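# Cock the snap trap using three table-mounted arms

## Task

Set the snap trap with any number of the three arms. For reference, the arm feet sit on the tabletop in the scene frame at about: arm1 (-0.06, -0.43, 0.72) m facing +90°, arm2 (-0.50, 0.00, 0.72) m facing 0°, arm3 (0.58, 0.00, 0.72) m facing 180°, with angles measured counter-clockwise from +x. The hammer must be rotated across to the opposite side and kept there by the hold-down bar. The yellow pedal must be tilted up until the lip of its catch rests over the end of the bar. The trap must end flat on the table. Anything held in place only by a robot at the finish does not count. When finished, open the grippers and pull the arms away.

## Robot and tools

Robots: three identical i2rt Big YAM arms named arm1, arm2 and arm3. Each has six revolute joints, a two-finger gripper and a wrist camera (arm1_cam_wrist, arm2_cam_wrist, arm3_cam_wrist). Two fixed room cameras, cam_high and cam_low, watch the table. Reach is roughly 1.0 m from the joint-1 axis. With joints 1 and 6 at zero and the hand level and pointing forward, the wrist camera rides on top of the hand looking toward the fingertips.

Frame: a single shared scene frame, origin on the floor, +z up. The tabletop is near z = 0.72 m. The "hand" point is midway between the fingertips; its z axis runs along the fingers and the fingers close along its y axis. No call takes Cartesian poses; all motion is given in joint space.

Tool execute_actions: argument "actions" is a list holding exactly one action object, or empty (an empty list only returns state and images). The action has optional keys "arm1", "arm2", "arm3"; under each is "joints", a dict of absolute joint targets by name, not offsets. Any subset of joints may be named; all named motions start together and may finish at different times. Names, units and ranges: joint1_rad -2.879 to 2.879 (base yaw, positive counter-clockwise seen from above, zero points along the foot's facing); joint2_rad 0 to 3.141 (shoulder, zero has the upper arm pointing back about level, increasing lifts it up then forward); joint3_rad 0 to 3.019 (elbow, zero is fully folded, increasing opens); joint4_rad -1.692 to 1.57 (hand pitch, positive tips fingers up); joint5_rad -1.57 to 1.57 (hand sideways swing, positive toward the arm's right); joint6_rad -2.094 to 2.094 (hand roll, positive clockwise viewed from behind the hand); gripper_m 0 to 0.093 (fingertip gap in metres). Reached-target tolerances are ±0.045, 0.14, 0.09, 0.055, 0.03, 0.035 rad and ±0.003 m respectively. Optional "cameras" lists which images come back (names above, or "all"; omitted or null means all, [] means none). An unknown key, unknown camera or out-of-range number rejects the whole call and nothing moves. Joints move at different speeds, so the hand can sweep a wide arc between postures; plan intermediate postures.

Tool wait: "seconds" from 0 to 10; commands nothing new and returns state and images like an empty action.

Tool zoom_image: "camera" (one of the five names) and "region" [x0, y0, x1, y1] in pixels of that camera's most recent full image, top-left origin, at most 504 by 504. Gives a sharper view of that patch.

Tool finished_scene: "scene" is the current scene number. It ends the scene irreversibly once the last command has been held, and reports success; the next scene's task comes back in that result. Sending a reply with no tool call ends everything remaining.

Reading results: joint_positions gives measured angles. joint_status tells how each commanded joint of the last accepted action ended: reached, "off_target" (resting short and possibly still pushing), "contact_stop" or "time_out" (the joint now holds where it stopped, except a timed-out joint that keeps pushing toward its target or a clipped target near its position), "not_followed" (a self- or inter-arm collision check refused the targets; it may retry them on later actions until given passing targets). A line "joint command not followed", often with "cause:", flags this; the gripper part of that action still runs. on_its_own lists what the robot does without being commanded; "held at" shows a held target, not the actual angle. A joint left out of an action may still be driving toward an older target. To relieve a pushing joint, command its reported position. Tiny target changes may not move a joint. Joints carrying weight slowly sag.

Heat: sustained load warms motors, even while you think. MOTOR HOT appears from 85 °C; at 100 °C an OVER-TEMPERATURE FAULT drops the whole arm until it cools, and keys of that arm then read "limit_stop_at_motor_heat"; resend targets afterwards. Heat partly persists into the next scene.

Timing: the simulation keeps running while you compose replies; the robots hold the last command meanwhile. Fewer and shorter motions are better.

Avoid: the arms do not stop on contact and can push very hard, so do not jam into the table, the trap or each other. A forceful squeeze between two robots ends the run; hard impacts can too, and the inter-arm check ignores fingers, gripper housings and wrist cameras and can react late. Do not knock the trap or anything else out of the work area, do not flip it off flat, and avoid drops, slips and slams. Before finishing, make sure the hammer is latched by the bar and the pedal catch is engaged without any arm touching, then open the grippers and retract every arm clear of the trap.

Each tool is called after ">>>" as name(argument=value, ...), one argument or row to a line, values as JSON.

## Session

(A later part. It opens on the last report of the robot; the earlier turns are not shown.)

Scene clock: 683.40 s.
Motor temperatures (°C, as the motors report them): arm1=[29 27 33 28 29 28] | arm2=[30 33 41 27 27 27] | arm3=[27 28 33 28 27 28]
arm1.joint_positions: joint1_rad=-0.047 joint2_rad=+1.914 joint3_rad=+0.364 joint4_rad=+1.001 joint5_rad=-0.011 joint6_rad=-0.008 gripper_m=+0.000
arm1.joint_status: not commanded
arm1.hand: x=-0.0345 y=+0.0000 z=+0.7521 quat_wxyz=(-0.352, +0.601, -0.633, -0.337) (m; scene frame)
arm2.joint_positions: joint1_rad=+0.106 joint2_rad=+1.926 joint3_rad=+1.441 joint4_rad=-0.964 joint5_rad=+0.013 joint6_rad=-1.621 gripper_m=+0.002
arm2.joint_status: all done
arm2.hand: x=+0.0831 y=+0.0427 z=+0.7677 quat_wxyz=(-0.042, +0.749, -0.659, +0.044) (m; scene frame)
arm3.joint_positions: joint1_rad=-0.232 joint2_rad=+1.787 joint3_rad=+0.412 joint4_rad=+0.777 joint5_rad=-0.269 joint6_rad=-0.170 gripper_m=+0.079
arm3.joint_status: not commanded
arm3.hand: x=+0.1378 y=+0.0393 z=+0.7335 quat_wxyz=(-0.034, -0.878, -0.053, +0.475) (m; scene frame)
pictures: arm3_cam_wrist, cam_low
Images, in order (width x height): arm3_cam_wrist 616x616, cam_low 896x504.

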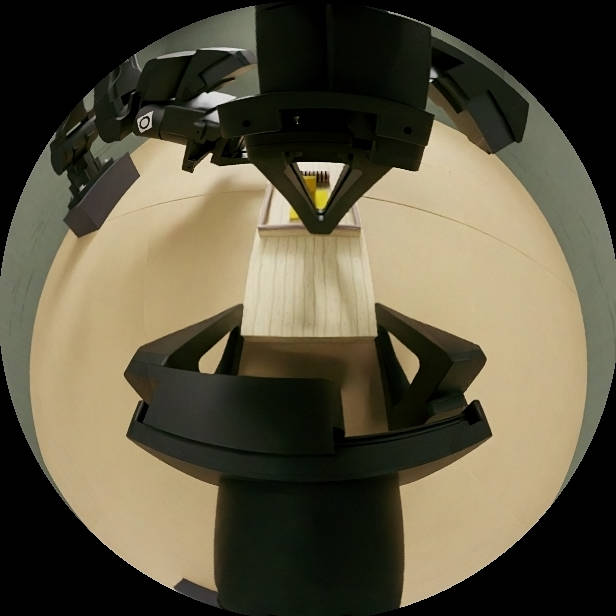

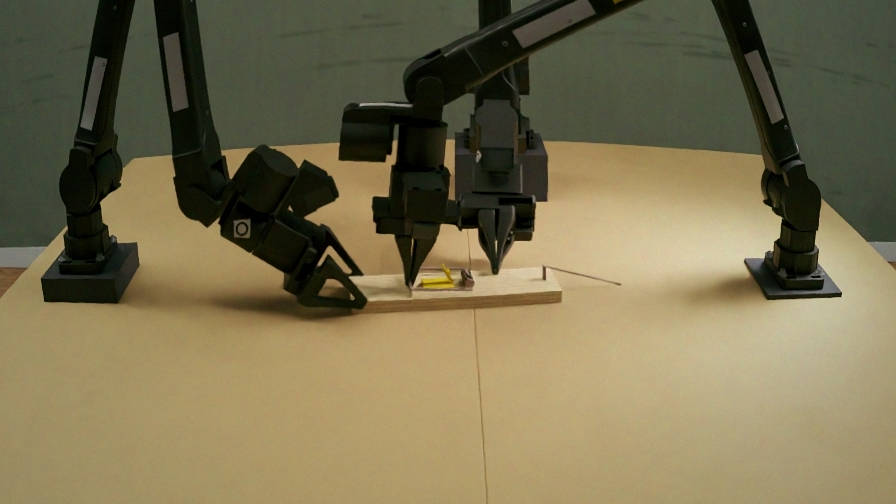

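>>> execute_actions(
  actions=[
    {"arm2":{"joints":{"joint2_rad":1.81,"joint3_rad":1.48}}},
  ],
  cameras=["cam_low","arm3_cam_wrist"],
)

>>> zoom_image(
  camera="cam_low",
  region=[340, 230, 580, 320],
)

Scene clock: 687.33 s.
Motor temperatures (°C, as the motors report them): arm1=[29 27 33 28 29 28] | arm2=[30 33 41 27 27 27] | arm3=[27 28 33 28 27 28]
arm1.joint_positions: joint1_rad=-0.047 joint2_rad=+1.914 joint3_rad=+0.364 joint4_rad=+1.001 joint5_rad=-0.011 joint6_rad=-0.008 gripper_m=+0.000
arm1.joint_status: not commanded
arm1.hand: x=-0.0345 y=+0.0000 z=+0.7521 quat_wxyz=(-0.352, +0.601, -0.633, -0.337) (m; scene frame)
arm2.joint_positions: joint1_rad=+0.106 joint2_rad=+1.884 joint3_rad=+1.441 joint4_rad=-0.993 joint5_rad=+0.013 joint6_rad=-1.621 gripper_m=+0.002
arm2.joint_status: all done
arm2.hand: x=+0.0794 y=+0.0422 z=+0.7904 quat_wxyz=(-0.047, +0.749, -0.659, +0.048) (m; scene frame)
arm3.joint_positions: joint1_rad=-0.232 joint2_rad=+1.787 joint3_rad=+0.412 joint4_rad=+0.777 joint5_rad=-0.269 joint6_rad=-0.170 gripper_m=+0.079
arm3.joint_status: not commanded
arm3.hand: x=+0.1378 y=+0.0393 z=+0.7335 quat_wxyz=(-0.034, -0.878, -0.053, +0.475) (m; scene frame)
pictures: arm3_cam_wrist, cam_low
Images, in order (width x height): arm3_cam_wrist 616x616, cam_low 896x504.

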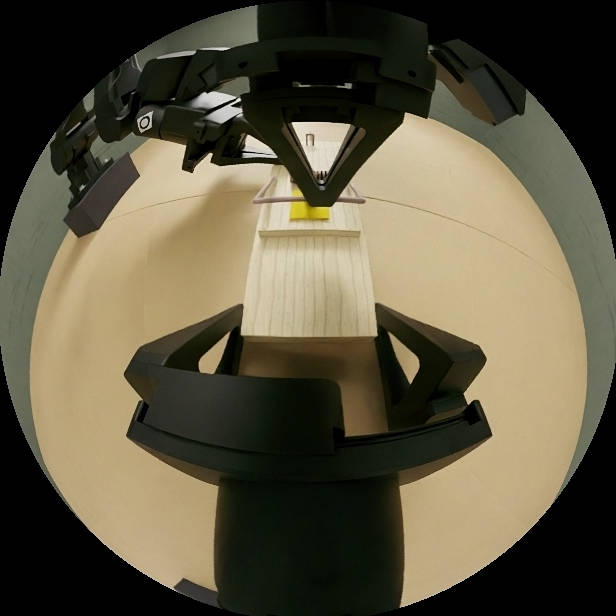

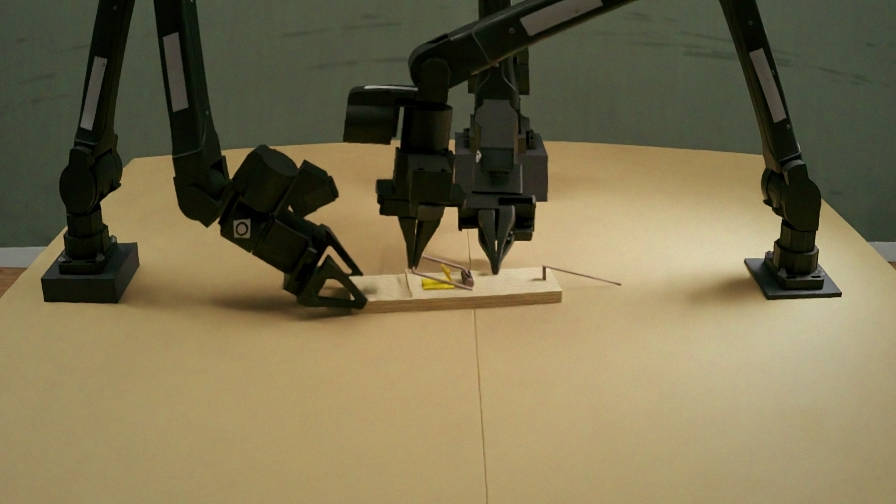

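Region (340, 230, 580, 320) of cam_low's 896x504 image, scaled by 2.100, with more detail than that image has; it fills the top 189 rows of this view, and the rest is white.

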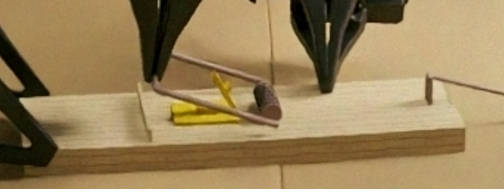

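>>> execute_actions(
  actions=[
    {"arm2":{"joints":{"joint2_rad":1.742,"joint3_rad":1.405,"joint4_rad":-1.068}}},
  ],
  cameras=["cam_low","arm3_cam_wrist"],
)

>>> zoom_image(
  camera="cam_low",
  region=[380, 200, 560, 310],
)

Scene clock: 698.37 s.
Motor temperatures (°C, as the motors report them): arm1=[29 27 33 28 29 28] | arm2=[30 34 41 27 27 27] | arm3=[27 28 33 28 27 28]
arm1.joint_positions: joint1_rad=-0.047 joint2_rad=+1.914 joint3_rad=+0.364 joint4_rad=+1.001 joint5_rad=-0.012 joint6_rad=-0.008 gripper_m=+0.000
arm1.joint_status: not commanded
arm1.hand: x=-0.0347 y=+0.0001 z=+0.7521 quat_wxyz=(-0.352, +0.602, -0.633, -0.337) (m; scene frame)
arm2.joint_positions: joint1_rad=+0.106 joint2_rad=+1.795 joint3_rad=+1.398 joint4_rad=-1.044 joint5_rad=+0.015 joint6_rad=-1.621 gripper_m=+0.002
arm2.joint_status: all done
arm2.hand: x=+0.0548 y=+0.0397 z=+0.8211 quat_wxyz=(-0.044, +0.749, -0.659, +0.047) (m; scene frame)
arm3.joint_positions: joint1_rad=-0.232 joint2_rad=+1.787 joint3_rad=+0.412 joint4_rad=+0.777 joint5_rad=-0.269 joint6_rad=-0.170 gripper_m=+0.079
arm3.joint_status: not commanded
arm3.hand: x=+0.1378 y=+0.0395 z=+0.7335 quat_wxyz=(-0.034, -0.878, -0.053, +0.475) (m; scene frame)
pictures: arm3_cam_wrist, cam_low
Images, in order (width x height): arm3_cam_wrist 616x616, cam_low 896x504.

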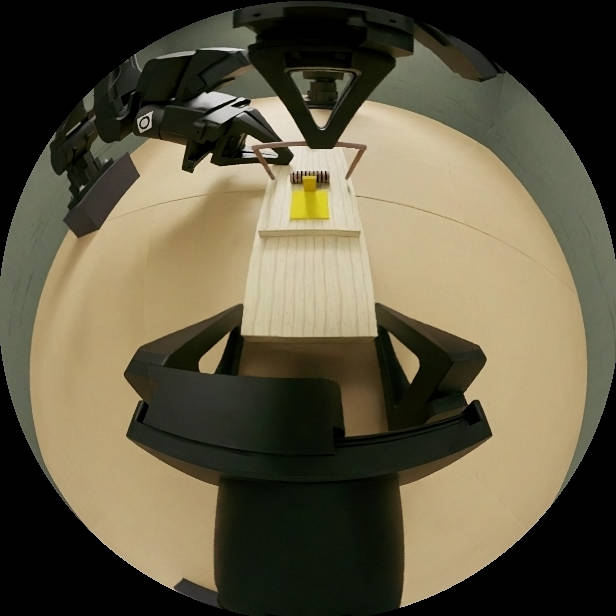

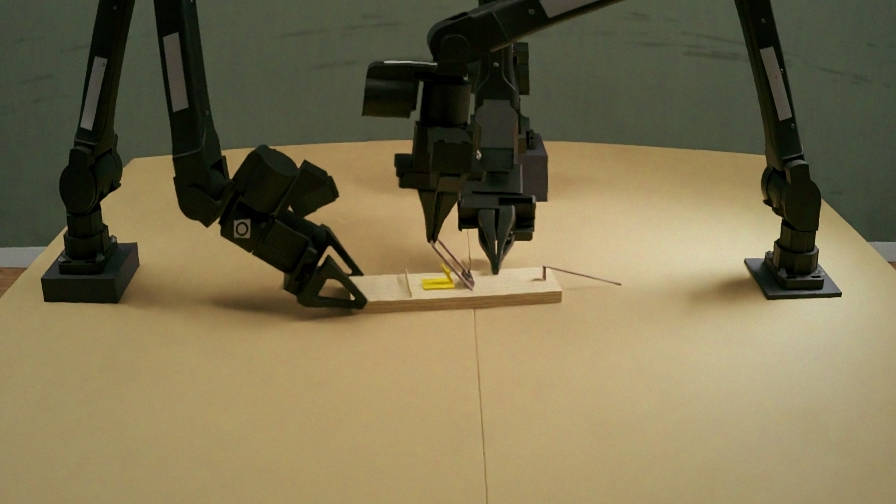

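Region (380, 200, 560, 310) of cam_low's 896x504 image, scaled by 2.800, with more detail than that image has.

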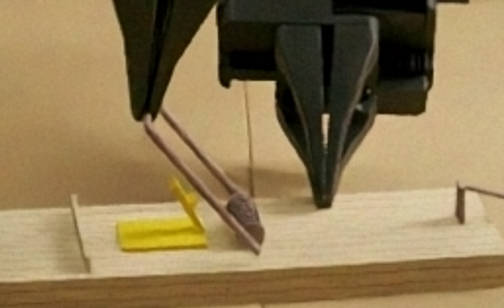

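>>> zoom_image(
  camera="arm3_cam_wrist",
  region=[250, 110, 370, 190],
)

Region (250, 110, 370, 190) of arm3_cam_wrist's 616x616 image, scaled by 4.200, with more detail than that image has.

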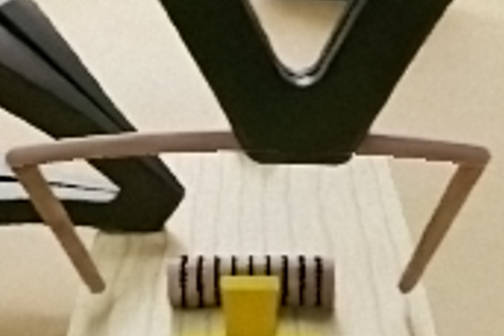

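>>> execute_actions(
  actions=[
    {"arm2":{"joints":{"joint1_rad":0.092,"joint2_rad":1.66,"joint3_rad":1.25,"joint4_rad":-1.086}}},
  ],
  cameras=["cam_low","arm3_cam_wrist","arm1_cam_wrist"],
)

>>> zoom_image(
  camera="arm3_cam_wrist",
  region=[240, 80, 390, 200],
)

Scene clock: 718.57 s.
Motor temperatures (°C, as the motors report them): arm1=[29 27 32 28 29 28] | arm2=[30 34 40 27 27 27] | arm3=[27 28 33 28 27 28]
arm1.joint_positions: joint1_rad=-0.047 joint2_rad=+1.914 joint3_rad=+0.364 joint4_rad=+1.001 joint5_rad=-0.021 joint6_rad=-0.006 gripper_m=+0.000
arm1.joint_status: not commanded
arm1.hand: x=-0.0361 y=+0.0001 z=+0.7521 quat_wxyz=(-0.349, +0.603, -0.632, -0.340) (m; scene frame)
arm2.joint_positions: joint1_rad=+0.103 joint2_rad=+1.682 joint3_rad=+1.281 joint4_rad=-1.044 joint5_rad=+0.015 joint6_rad=-1.621 gripper_m=+0.002
arm2.joint_status: all done
arm2.hand: x=+0.0128 y=+0.0346 z=+0.8345 quat_wxyz=(-0.043, +0.748, -0.661, +0.046) (m; scene frame)
arm3.joint_positions: joint1_rad=-0.232 joint2_rad=+1.790 joint3_rad=+0.416 joint4_rad=+0.777 joint5_rad=-0.269 joint6_rad=-0.170 gripper_m=+0.079
arm3.joint_status: not commanded
arm3.hand: x=+0.1360 y=+0.0399 z=+0.7334 quat_wxyz=(-0.034, -0.878, -0.053, +0.475) (m; scene frame)
pictures: arm1_cam_wrist, arm3_cam_wrist, cam_low
Images, in order (width x height): arm1_cam_wrist 616x616, arm3_cam_wrist 616x616, cam_low 896x504.

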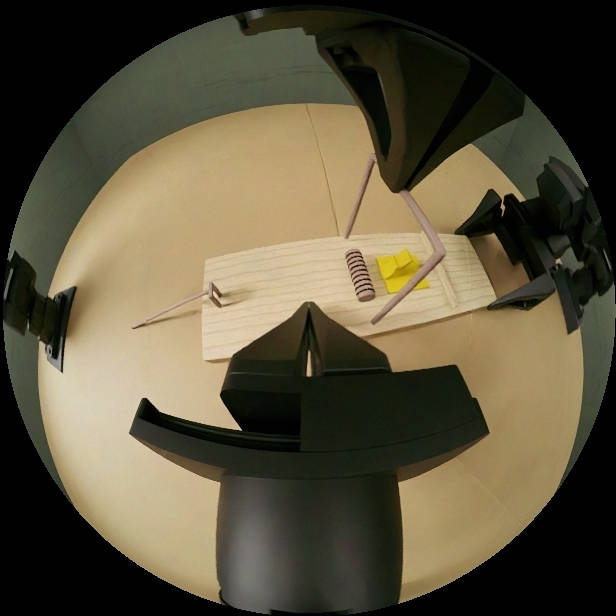

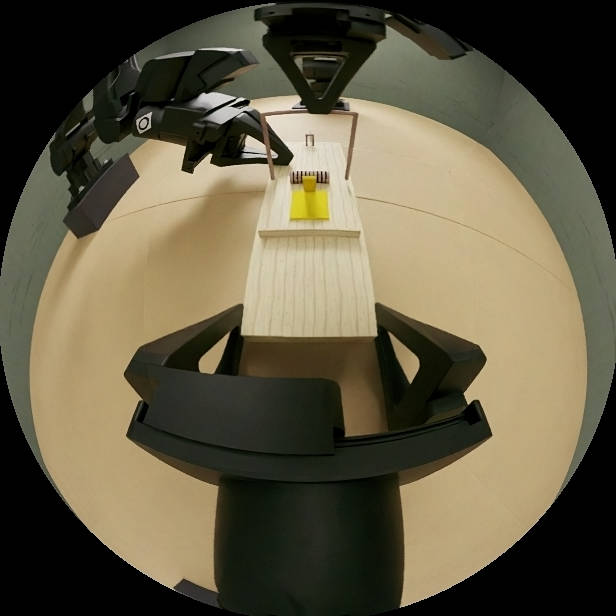

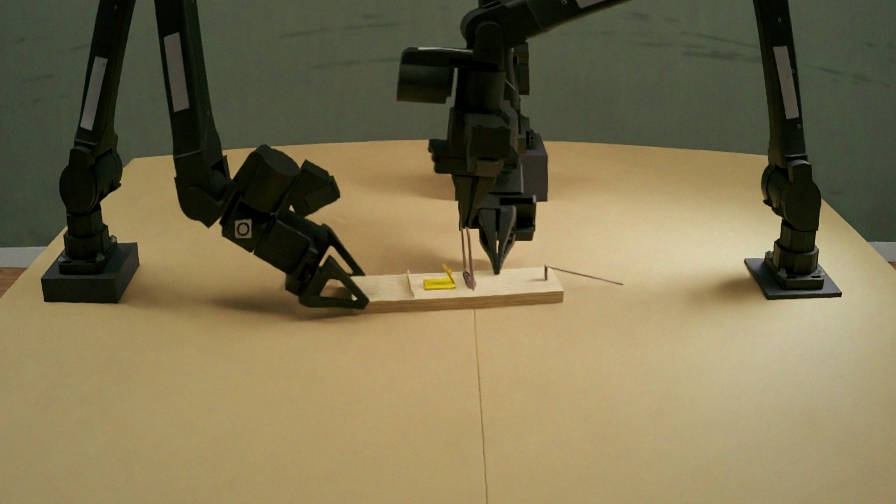

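Region (240, 80, 390, 200) of arm3_cam_wrist's 616x616 image, scaled by 3.360, with more detail than that image has; it fills the top 403 rows of this view, and the rest is white.

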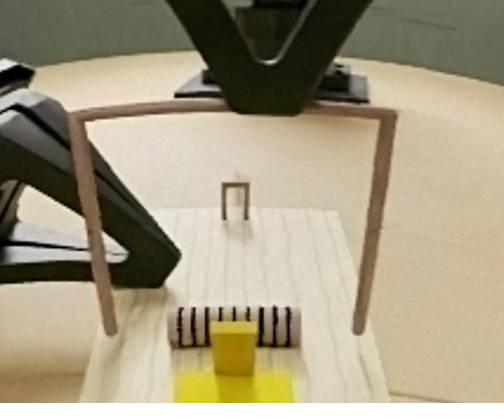

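>>> execute_actions(
  actions=[
    {"arm1":{"joints":{"joint2_rad":1.865,"joint4_rad":1.0}},"arm3":{"joints":{"joint3_rad":0.378}}},
  ],
  cameras=["cam_low"],
)

Scene clock: 766.37 s.
Motor temperatures (°C, as the motors report them): arm1=[29 27 32 28 29 28] | arm2=[30 34 37 27 27 27] | arm3=[27 28 32 28 27 28]
arm1.joint_positions: joint1_rad=-0.047 joint2_rad=+1.874 joint3_rad=+0.364 joint4_rad=+1.001 joint5_rad=-0.014 joint6_rad=-0.006 gripper_m=+0.000
arm1.joint_status: all done
arm1.hand: x=-0.0345 y=+0.0068 z=+0.7685 quat_wxyz=(-0.364, +0.595, -0.626, -0.350) (m; scene frame)
arm2.joint_positions: joint1_rad=+0.103 joint2_rad=+1.682 joint3_rad=+1.281 joint4_rad=-1.044 joint5_rad=+0.015 joint6_rad=-1.621 gripper_m=+0.002
arm2.joint_status: not commanded
arm2.hand: x=+0.0128 y=+0.0346 z=+0.8345 quat_wxyz=(-0.043, +0.748, -0.661, +0.046) (m; scene frame)
arm3.joint_positions: joint1_rad=-0.232 joint2_rad=+1.792 joint3_rad=+0.418 joint4_rad=+0.777 joint5_rad=-0.270 joint6_rad=-0.170 gripper_m=+0.079
arm3.joint_status: all done
arm3.hand: x=+0.1354 y=+0.0399 z=+0.7333 quat_wxyz=(-0.034, -0.877, -0.053, +0.476) (m; scene frame)
pictures: cam_low
Images, in order (width x height): cam_low 896x504.

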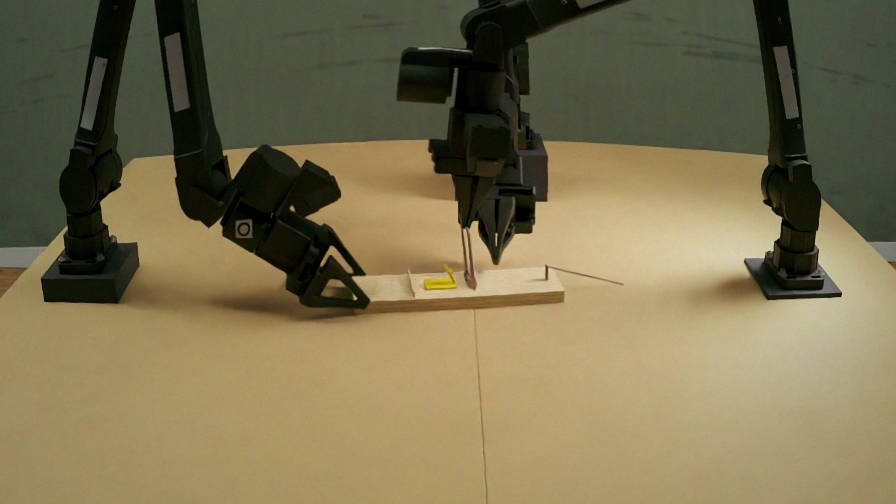

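>>> execute_actions(
  actions=[
    {"arm1":{"joints":{"joint3_rad":0.195,"joint4_rad":1.24,"joint6_rad":0.5}}},
  ],
  cameras=[],
)

>>> execute_actions(
  actions=[
    {"arm2":{"joints":{"joint1_rad":0.085,"joint2_rad":1.615,"joint3_rad":1.074,"joint4_rad":-1.018}}},
  ],
  cameras=["cam_low","arm3_cam_wrist","arm1_cam_wrist"],
)

Scene clock: 777.10 s.
Motor temperatures (°C, as the motors report them): arm1=[29 28 32 28 29 28] | arm2=[30 34 37 27 27 27] | arm3=[27 28 32 28 27 28]
arm1.joint_positions: joint1_rad=-0.047 joint2_rad=+1.874 joint3_rad=+0.193 joint4_rad=+1.220 joint5_rad=-0.014 joint6_rad=+0.491 gripper_m=+0.000
arm1.joint_status: all done
arm1.hand: x=-0.0382 y=-0.0527 z=+0.7808 quat_wxyz=(-0.278, +0.417, -0.742, -0.446) (m; scene frame)
arm2.joint_positions: joint1_rad=+0.103 joint2_rad=+1.682 joint3_rad=+1.281 joint4_rad=-1.044 joint5_rad=+0.015 joint6_rad=-1.621 gripper_m=+0.002
arm2.joint_status: not commanded
arm2.hand: x=+0.0128 y=+0.0346 z=+0.8345 quat_wxyz=(-0.043, +0.748, -0.661, +0.046) (m; scene frame)
arm3.joint_positions: joint1_rad=-0.232 joint2_rad=+1.792 joint3_rad=+0.418 joint4_rad=+0.777 joint5_rad=-0.270 joint6_rad=-0.170 gripper_m=+0.079
arm3.joint_status: not commanded
arm3.hand: x=+0.1354 y=+0.0399 z=+0.7333 quat_wxyz=(-0.034, -0.877, -0.053, +0.476) (m; scene frame)
pictures: none
No camera images: the call's "cameras" was empty. Leave "cameras" out to get every camera's image.

Scene clock: 777.90 s.
Motor temperatures (°C, as the motors report them): arm1=[29 28 32 28 29 28] | arm2=[30 34 37 27 27 27] | arm3=[27 28 32 28 27 28]
arm1.joint_positions: joint1_rad=-0.047 joint2_rad=+1.874 joint3_rad=+0.193 joint4_rad=+1.220 joint5_rad=-0.014 joint6_rad=+0.491 gripper_m=+0.000
arm1.joint_status: not commanded
arm1.hand: x=-0.0382 y=-0.0527 z=+0.7808 quat_wxyz=(-0.278, +0.416, -0.742, -0.446) (m; scene frame)
arm2.joint_positions: joint1_rad=+0.098 joint2_rad=+1.588 joint3_rad=+1.136 joint4_rad=-0.973 joint5_rad=+0.014 joint6_rad=-1.621 gripper_m=+0.002
arm2.joint_status: all done
arm2.hand: x=-0.0254 y=+0.0297 z=+0.8260 quat_wxyz=(-0.050, +0.746, -0.662, +0.053) (m; scene frame)
arm3.joint_positions: joint1_rad=-0.232 joint2_rad=+1.792 joint3_rad=+0.418 joint4_rad=+0.777 joint5_rad=-0.270 joint6_rad=-0.170 gripper_m=+0.079
arm3.joint_status: not commanded
arm3.hand: x=+0.1355 y=+0.0399 z=+0.7332 quat_wxyz=(-0.034, -0.878, -0.053, +0.475) (m; scene frame)
pictures: arm1_cam_wrist, arm3_cam_wrist, cam_low
Images, in order (width x height): arm1_cam_wrist 616x616, arm3_cam_wrist 616x616, cam_low 896x504.

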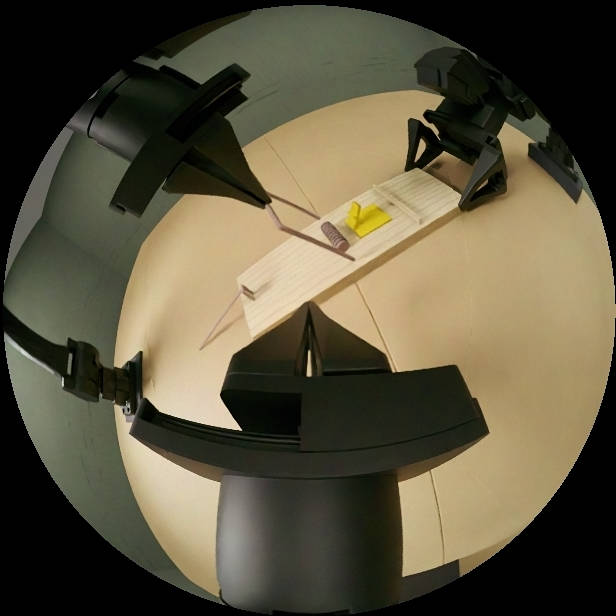

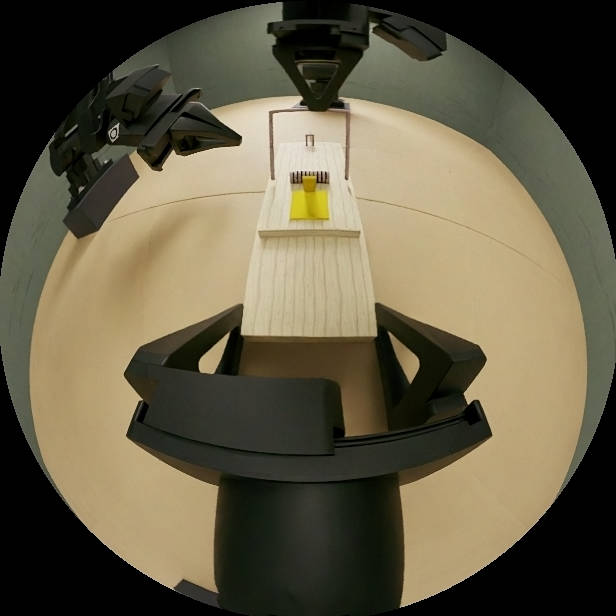

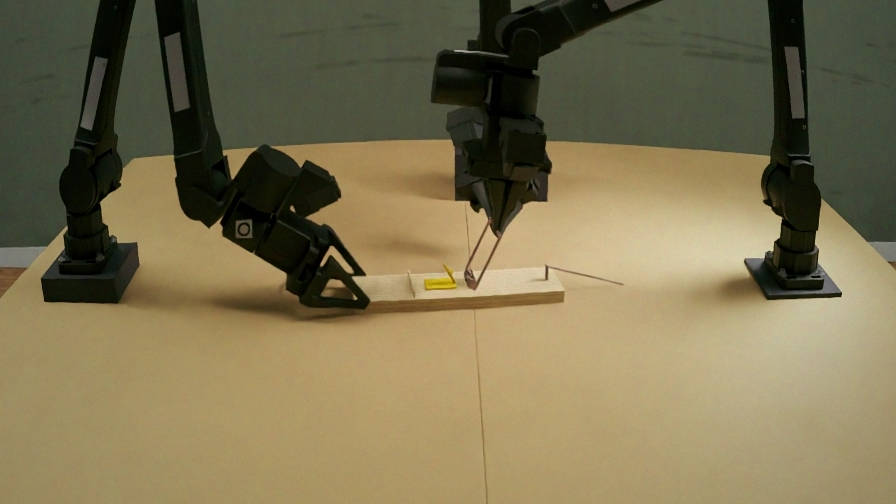

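>>> zoom_image(
  camera="arm3_cam_wrist",
  region=[265, 85, 355, 145],
)

>>> zoom_image(
  camera="arm1_cam_wrist",
  region=[230, 160, 350, 260],
)

Region (265, 85, 355, 145) of arm3_cam_wrist's 616x616 image, scaled by 5.600, with more detail than that image has.

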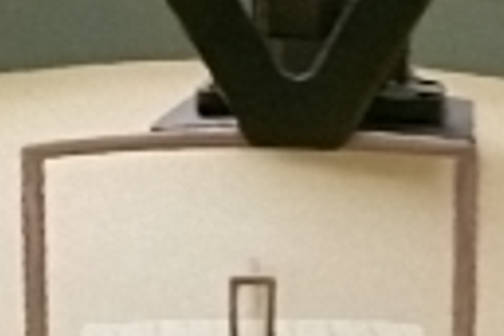

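Region (230, 160, 350, 260) of arm1_cam_wrist's 616x616 image, scaled by 4.200, with more detail than that image has.

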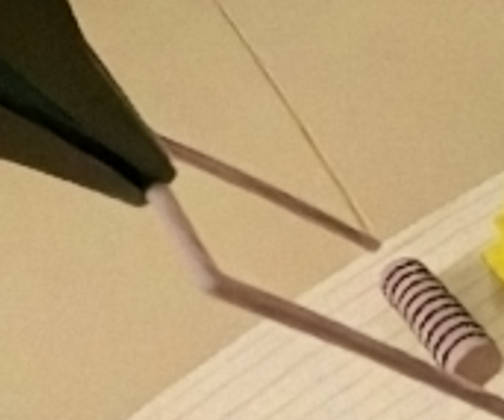

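>>> execute_actions(
  actions=[
    {"arm2":{"joints":{"joint1_rad":0.082,"joint2_rad":1.62,"joint3_rad":1.012,"joint4_rad":-0.988,"gripper_m":0.007}}},
  ],
  cameras=["cam_low","arm3_cam_wrist","arm1_cam_wrist"],
)

>>> zoom_image(
  camera="arm1_cam_wrist",
  region=[200, 170, 350, 290],
)

>>> zoom_image(
  camera="cam_low",
  region=[440, 200, 580, 310],
)

Scene clock: 805.20 s.
Motor temperatures (°C, as the motors report them): arm1=[29 28 31 28 29 28] | arm2=[30 33 36 27 27 27] | arm3=[27 28 32 28 27 28]
arm1.joint_positions: joint1_rad=-0.047 joint2_rad=+1.874 joint3_rad=+0.193 joint4_rad=+1.220 joint5_rad=-0.014 joint6_rad=+0.491 gripper_m=+0.000
arm1.joint_status: not commanded
arm1.hand: x=-0.0382 y=-0.0527 z=+0.7808 quat_wxyz=(-0.278, +0.416, -0.742, -0.446) (m; scene frame)
arm2.joint_positions: joint1_rad=+0.095 joint2_rad=+1.588 joint3_rad=+1.068 joint4_rad=-0.941 joint5_rad=+0.014 joint6_rad=-1.621 gripper_m=+0.007
arm2.joint_status: all done
arm2.hand: x=-0.0460 y=+0.0271 z=+0.8019 quat_wxyz=(-0.038, +0.746, -0.664, +0.041) (m; scene frame)
arm3.joint_positions: joint1_rad=-0.232 joint2_rad=+1.792 joint3_rad=+0.418 joint4_rad=+0.777 joint5_rad=-0.270 joint6_rad=-0.170 gripper_m=+0.079
arm3.joint_status: not commanded
arm3.hand: x=+0.1355 y=+0.0399 z=+0.7332 quat_wxyz=(-0.034, -0.878, -0.053, +0.475) (m; scene frame)
pictures: arm1_cam_wrist, arm3_cam_wrist, cam_low
Images, in order (width x height): arm1_cam_wrist 616x616, arm3_cam_wrist 616x616, cam_low 896x504.

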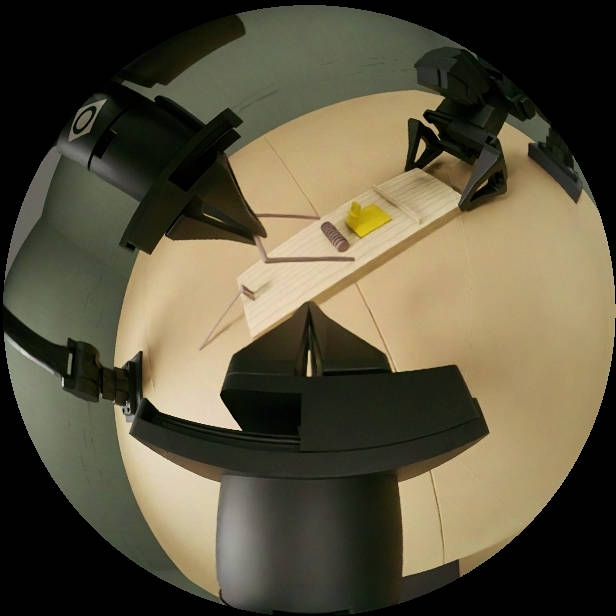

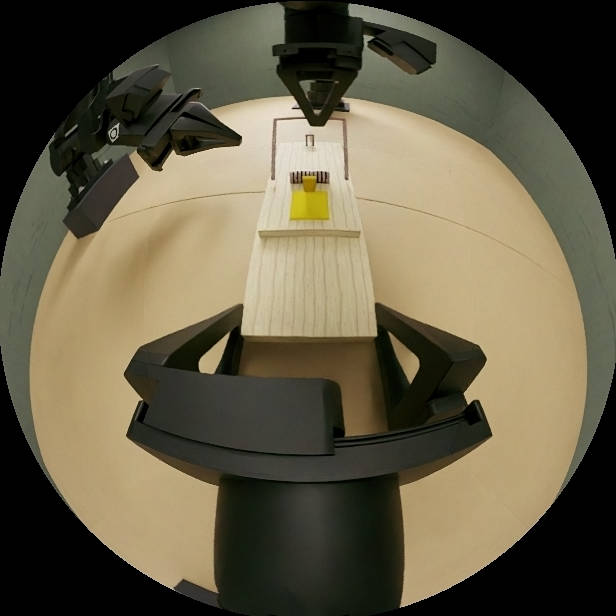

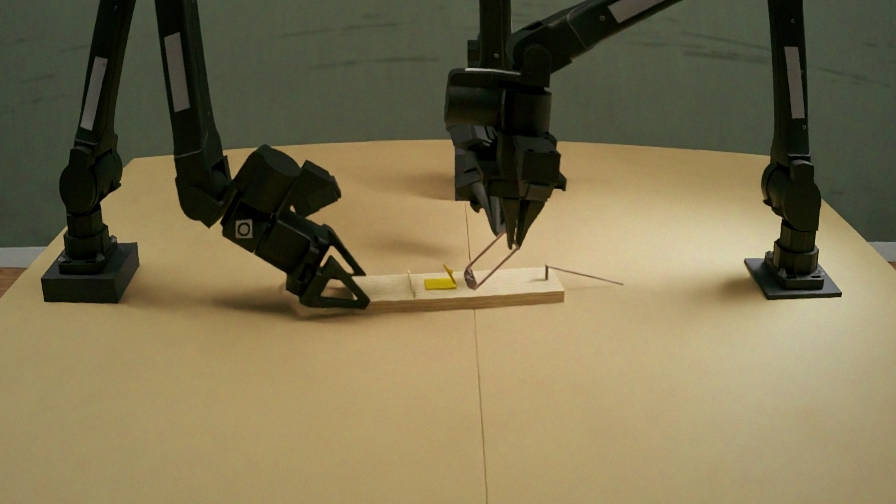

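Region (200, 170, 350, 290) of arm1_cam_wrist's 616x616 image, scaled by 3.360, with more detail than that image has; it fills the top 403 rows of this view, and the rest is white.

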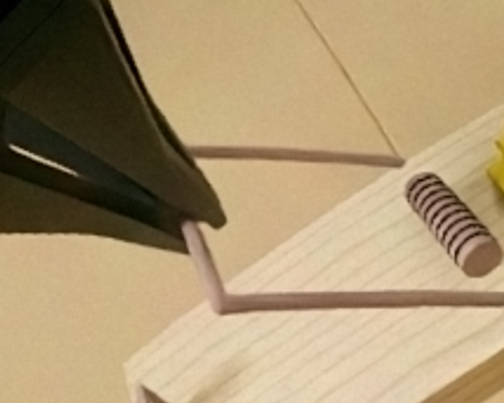

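Region (440, 200, 580, 310) of cam_low's 896x504 image, scaled by 3.600, with more detail than that image has; it fills the top 396 rows of this view, and the rest is white.

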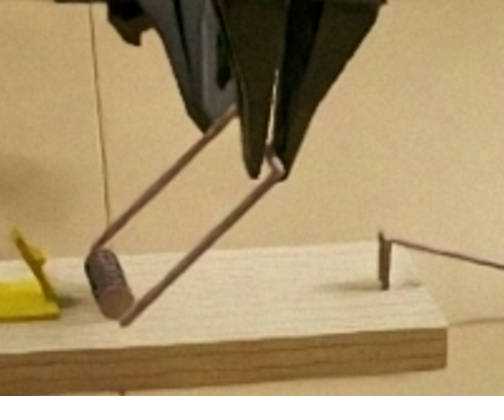

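>>> execute_actions(
  actions=[
    {"arm2":{"joints":{"gripper_m":0.0}}},
  ],
  cameras=["arm3_cam_wrist"],
)

>>> zoom_image(
  camera="arm3_cam_wrist",
  region=[265, 95, 355, 155],
)

Scene clock: 813.63 s.
Motor temperatures (°C, as the motors report them): arm1=[29 28 31 28 29 28] | arm2=[30 33 36 27 27 27] | arm3=[27 28 32 28 27 28]
arm1.joint_positions: joint1_rad=-0.047 joint2_rad=+1.874 joint3_rad=+0.193 joint4_rad=+1.220 joint5_rad=-0.014 joint6_rad=+0.491 gripper_m=+0.000
arm1.joint_status: not commanded
arm1.hand: x=-0.0382 y=-0.0527 z=+0.7808 quat_wxyz=(-0.278, +0.416, -0.742, -0.446) (m; scene frame)
arm2.joint_positions: joint1_rad=+0.095 joint2_rad=+1.588 joint3_rad=+1.068 joint4_rad=-0.937 joint5_rad=+0.014 joint6_rad=-1.624 gripper_m=+0.003
arm2.joint_status: all done
arm2.hand: x=-0.0451 y=+0.0271 z=+0.8020 quat_wxyz=(-0.039, +0.747, -0.663, +0.042) (m; scene frame)
arm3.joint_positions: joint1_rad=-0.232 joint2_rad=+1.792 joint3_rad=+0.419 joint4_rad=+0.777 joint5_rad=-0.270 joint6_rad=-0.170 gripper_m=+0.079
arm3.joint_status: not commanded
arm3.hand: x=+0.1352 y=+0.0400 z=+0.7332 quat_wxyz=(-0.034, -0.877, -0.053, +0.476) (m; scene frame)
pictures: arm3_cam_wrist
Images, in order (width x height): arm3_cam_wrist 616x616.

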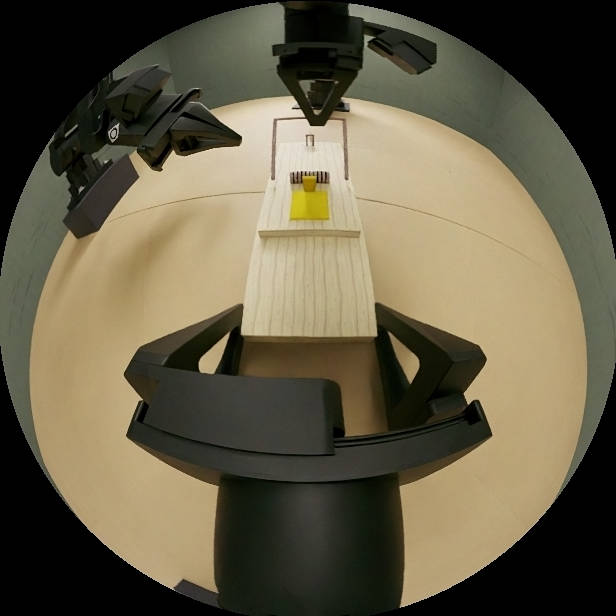

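Region (265, 95, 355, 155) of arm3_cam_wrist's 616x616 image, scaled by 5.600, with more detail than that image has.

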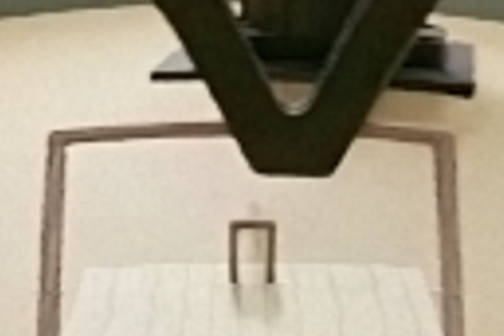

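>>> execute_actions(
  actions=[
    {"arm2":{"joints":{"joint1_rad":0.08,"joint2_rad":1.70,"joint3_rad":0.932,"joint4_rad":-0.815}}},
  ],
  cameras=["cam_low","arm3_cam_wrist","arm1_cam_wrist"],
)

>>> zoom_image(
  camera="cam_low",
  region=[440, 220, 580, 310],
)

Scene clock: 823.70 s.
Motor temperatures (°C, as the motors report them): arm1=[29 28 31 28 29 28] | arm2=[30 33 35 27 27 27] | arm3=[27 28 32 28 27 28]
arm1.joint_positions: joint1_rad=-0.047 joint2_rad=+1.874 joint3_rad=+0.193 joint4_rad=+1.220 joint5_rad=-0.014 joint6_rad=+0.491 gripper_m=+0.000
arm1.joint_status: not commanded
arm1.hand: x=-0.0382 y=-0.0527 z=+0.7808 quat_wxyz=(-0.278, +0.416, -0.742, -0.446) (m; scene frame)
arm2.joint_positions: joint1_rad=+0.092 joint2_rad=+1.618 joint3_rad=+0.973 joint4_rad=-0.821 joint5_rad=+0.014 joint6_rad=-1.627 gripper_m=+0.003
arm2.joint_status: all done
arm2.hand: x=-0.0623 y=+0.0252 z=+0.7595 quat_wxyz=(-0.035, +0.747, -0.663, +0.039) (m; scene frame)
arm3.joint_positions: joint1_rad=-0.232 joint2_rad=+1.792 joint3_rad=+0.419 joint4_rad=+0.777 joint5_rad=-0.270 joint6_rad=-0.170 gripper_m=+0.079
arm3.joint_status: not commanded
arm3.hand: x=+0.1352 y=+0.0400 z=+0.7332 quat_wxyz=(-0.034, -0.877, -0.053, +0.476) (m; scene frame)
pictures: arm1_cam_wrist, arm3_cam_wrist, cam_low
Images, in order (width x height): arm1_cam_wrist 616x616, arm3_cam_wrist 616x616, cam_low 896x504.

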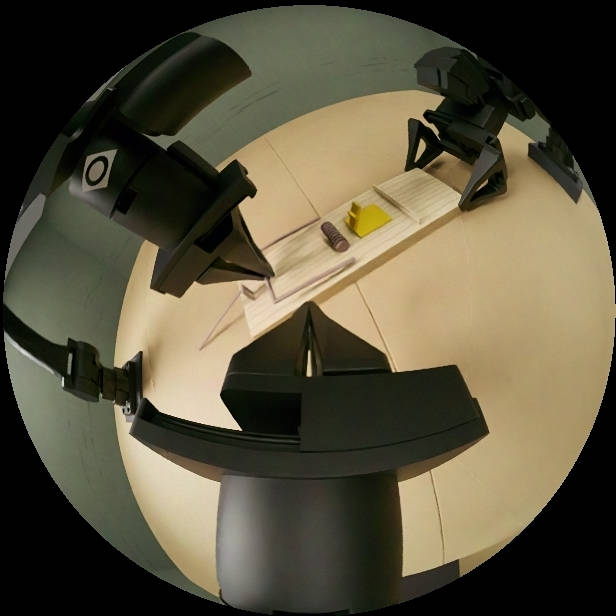

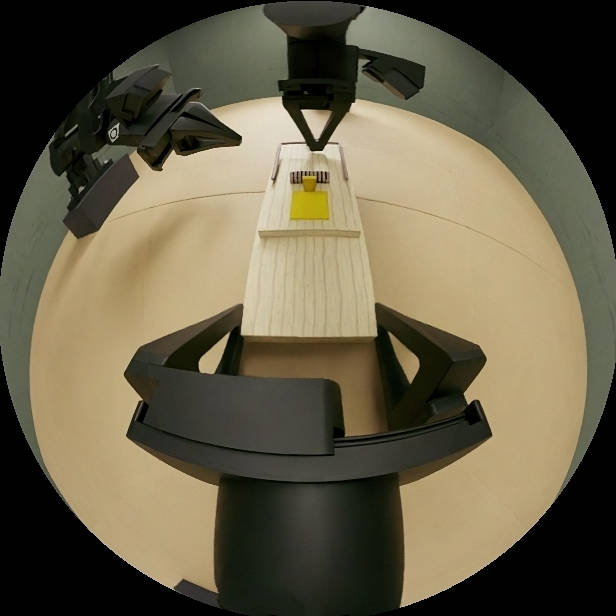

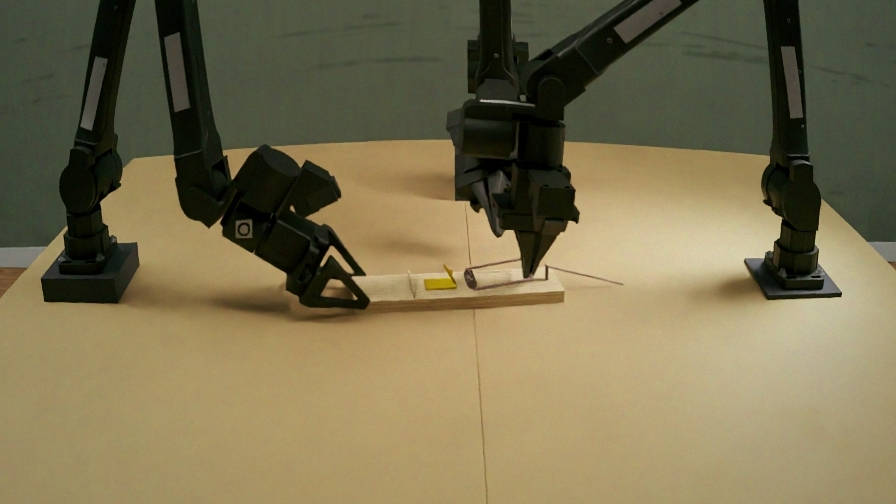

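Region (440, 220, 580, 310) of cam_low's 896x504 image, scaled by 3.600, with more detail than that image has; it fills the top 324 rows of this view, and the rest is white.

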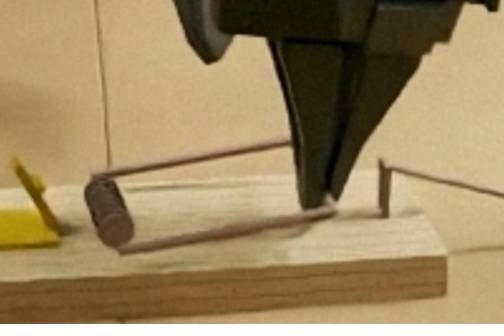

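>>> execute_actions(
  actions=[
    {"arm1":{"joints":{"joint3_rad":0.315,"joint4_rad":1.116}},"arm2":{"joints":{"joint2_rad":1.725}}},
  ],
  cameras=["cam_low","arm3_cam_wrist","arm1_cam_wrist"],
)

>>> zoom_image(
  camera="arm3_cam_wrist",
  region=[200, 70, 360, 200],
)

>>> zoom_image(
  camera="cam_low",
  region=[440, 220, 580, 310],
)

Scene clock: 866.57 s.
Motor temperatures (°C, as the motors report them): arm1=[29 28 31 28 29 28] | arm2=[30 32 35 27 27 27] | arm3=[27 27 32 28 27 28]
arm1.joint_positions: joint1_rad=-0.047 joint2_rad=+1.874 joint3_rad=+0.317 joint4_rad=+1.127 joint5_rad=-0.014 joint6_rad=+0.492 gripper_m=+0.000
arm1.joint_status: all done
arm1.hand: x=-0.0350 y=-0.0024 z=+0.7852 quat_wxyz=(-0.285, +0.412, -0.735, -0.457) (m; scene frame)
arm2.joint_positions: joint1_rad=+0.092 joint2_rad=+1.629 joint3_rad=+0.973 joint4_rad=-0.819 joint5_rad=+0.014 joint6_rad=-1.628 gripper_m=+0.003
arm2.joint_status: all done
arm2.hand: x=-0.0628 y=+0.0250 z=+0.7550 quat_wxyz=(-0.032, +0.747, -0.663, +0.036) (m; scene frame)
arm3.joint_positions: joint1_rad=-0.232 joint2_rad=+1.792 joint3_rad=+0.419 joint4_rad=+0.777 joint5_rad=-0.270 joint6_rad=-0.170 gripper_m=+0.079
arm3.joint_status: not commanded
arm3.hand: x=+0.1352 y=+0.0400 z=+0.7332 quat_wxyz=(-0.034, -0.877, -0.053, +0.476) (m; scene frame)
pictures: arm1_cam_wrist, arm3_cam_wrist, cam_low
Images, in order (width x height): arm1_cam_wrist 616x616, arm3_cam_wrist 616x616, cam_low 896x504.

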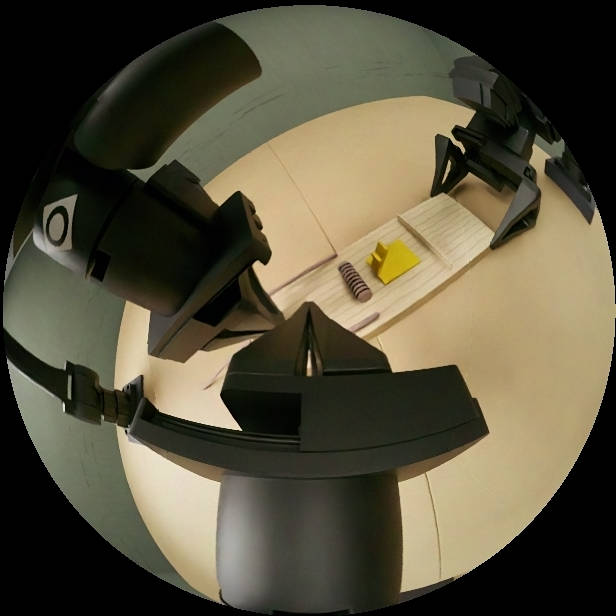

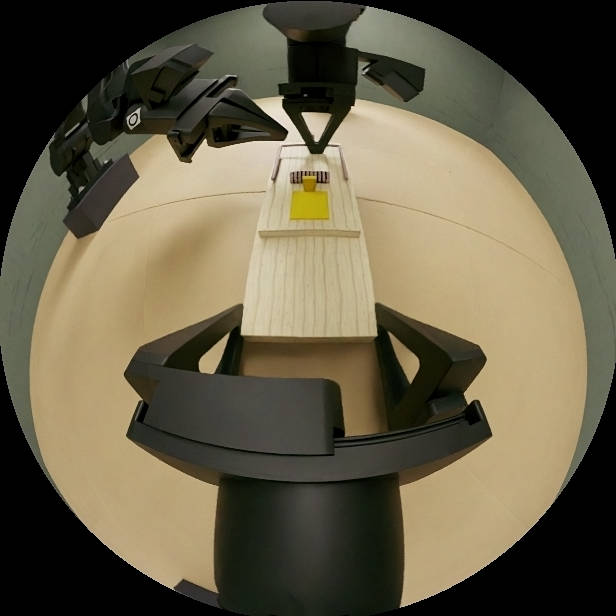

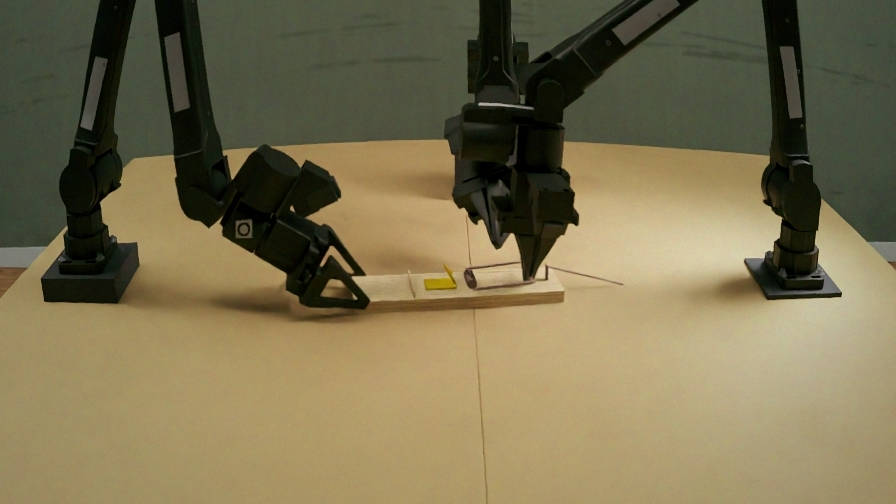

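Region (200, 70, 360, 200) of arm3_cam_wrist's 616x616 image, scaled by 3.150, with more detail than that image has; it fills the top 410 rows of this view, and the rest is white.

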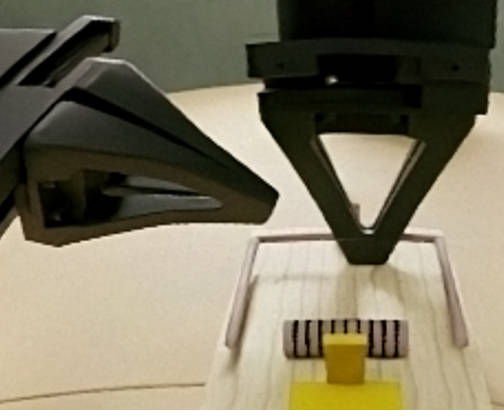

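Region (440, 220, 580, 310) of cam_low's 896x504 image, scaled by 3.600, with more detail than that image has; it fills the top 324 rows of this view, and the rest is white.

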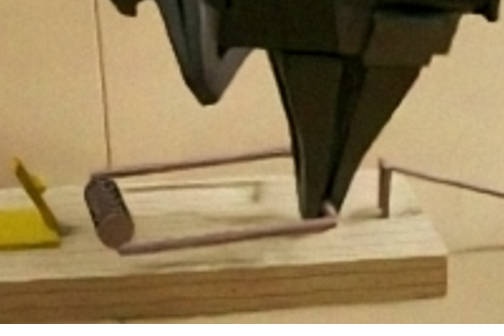

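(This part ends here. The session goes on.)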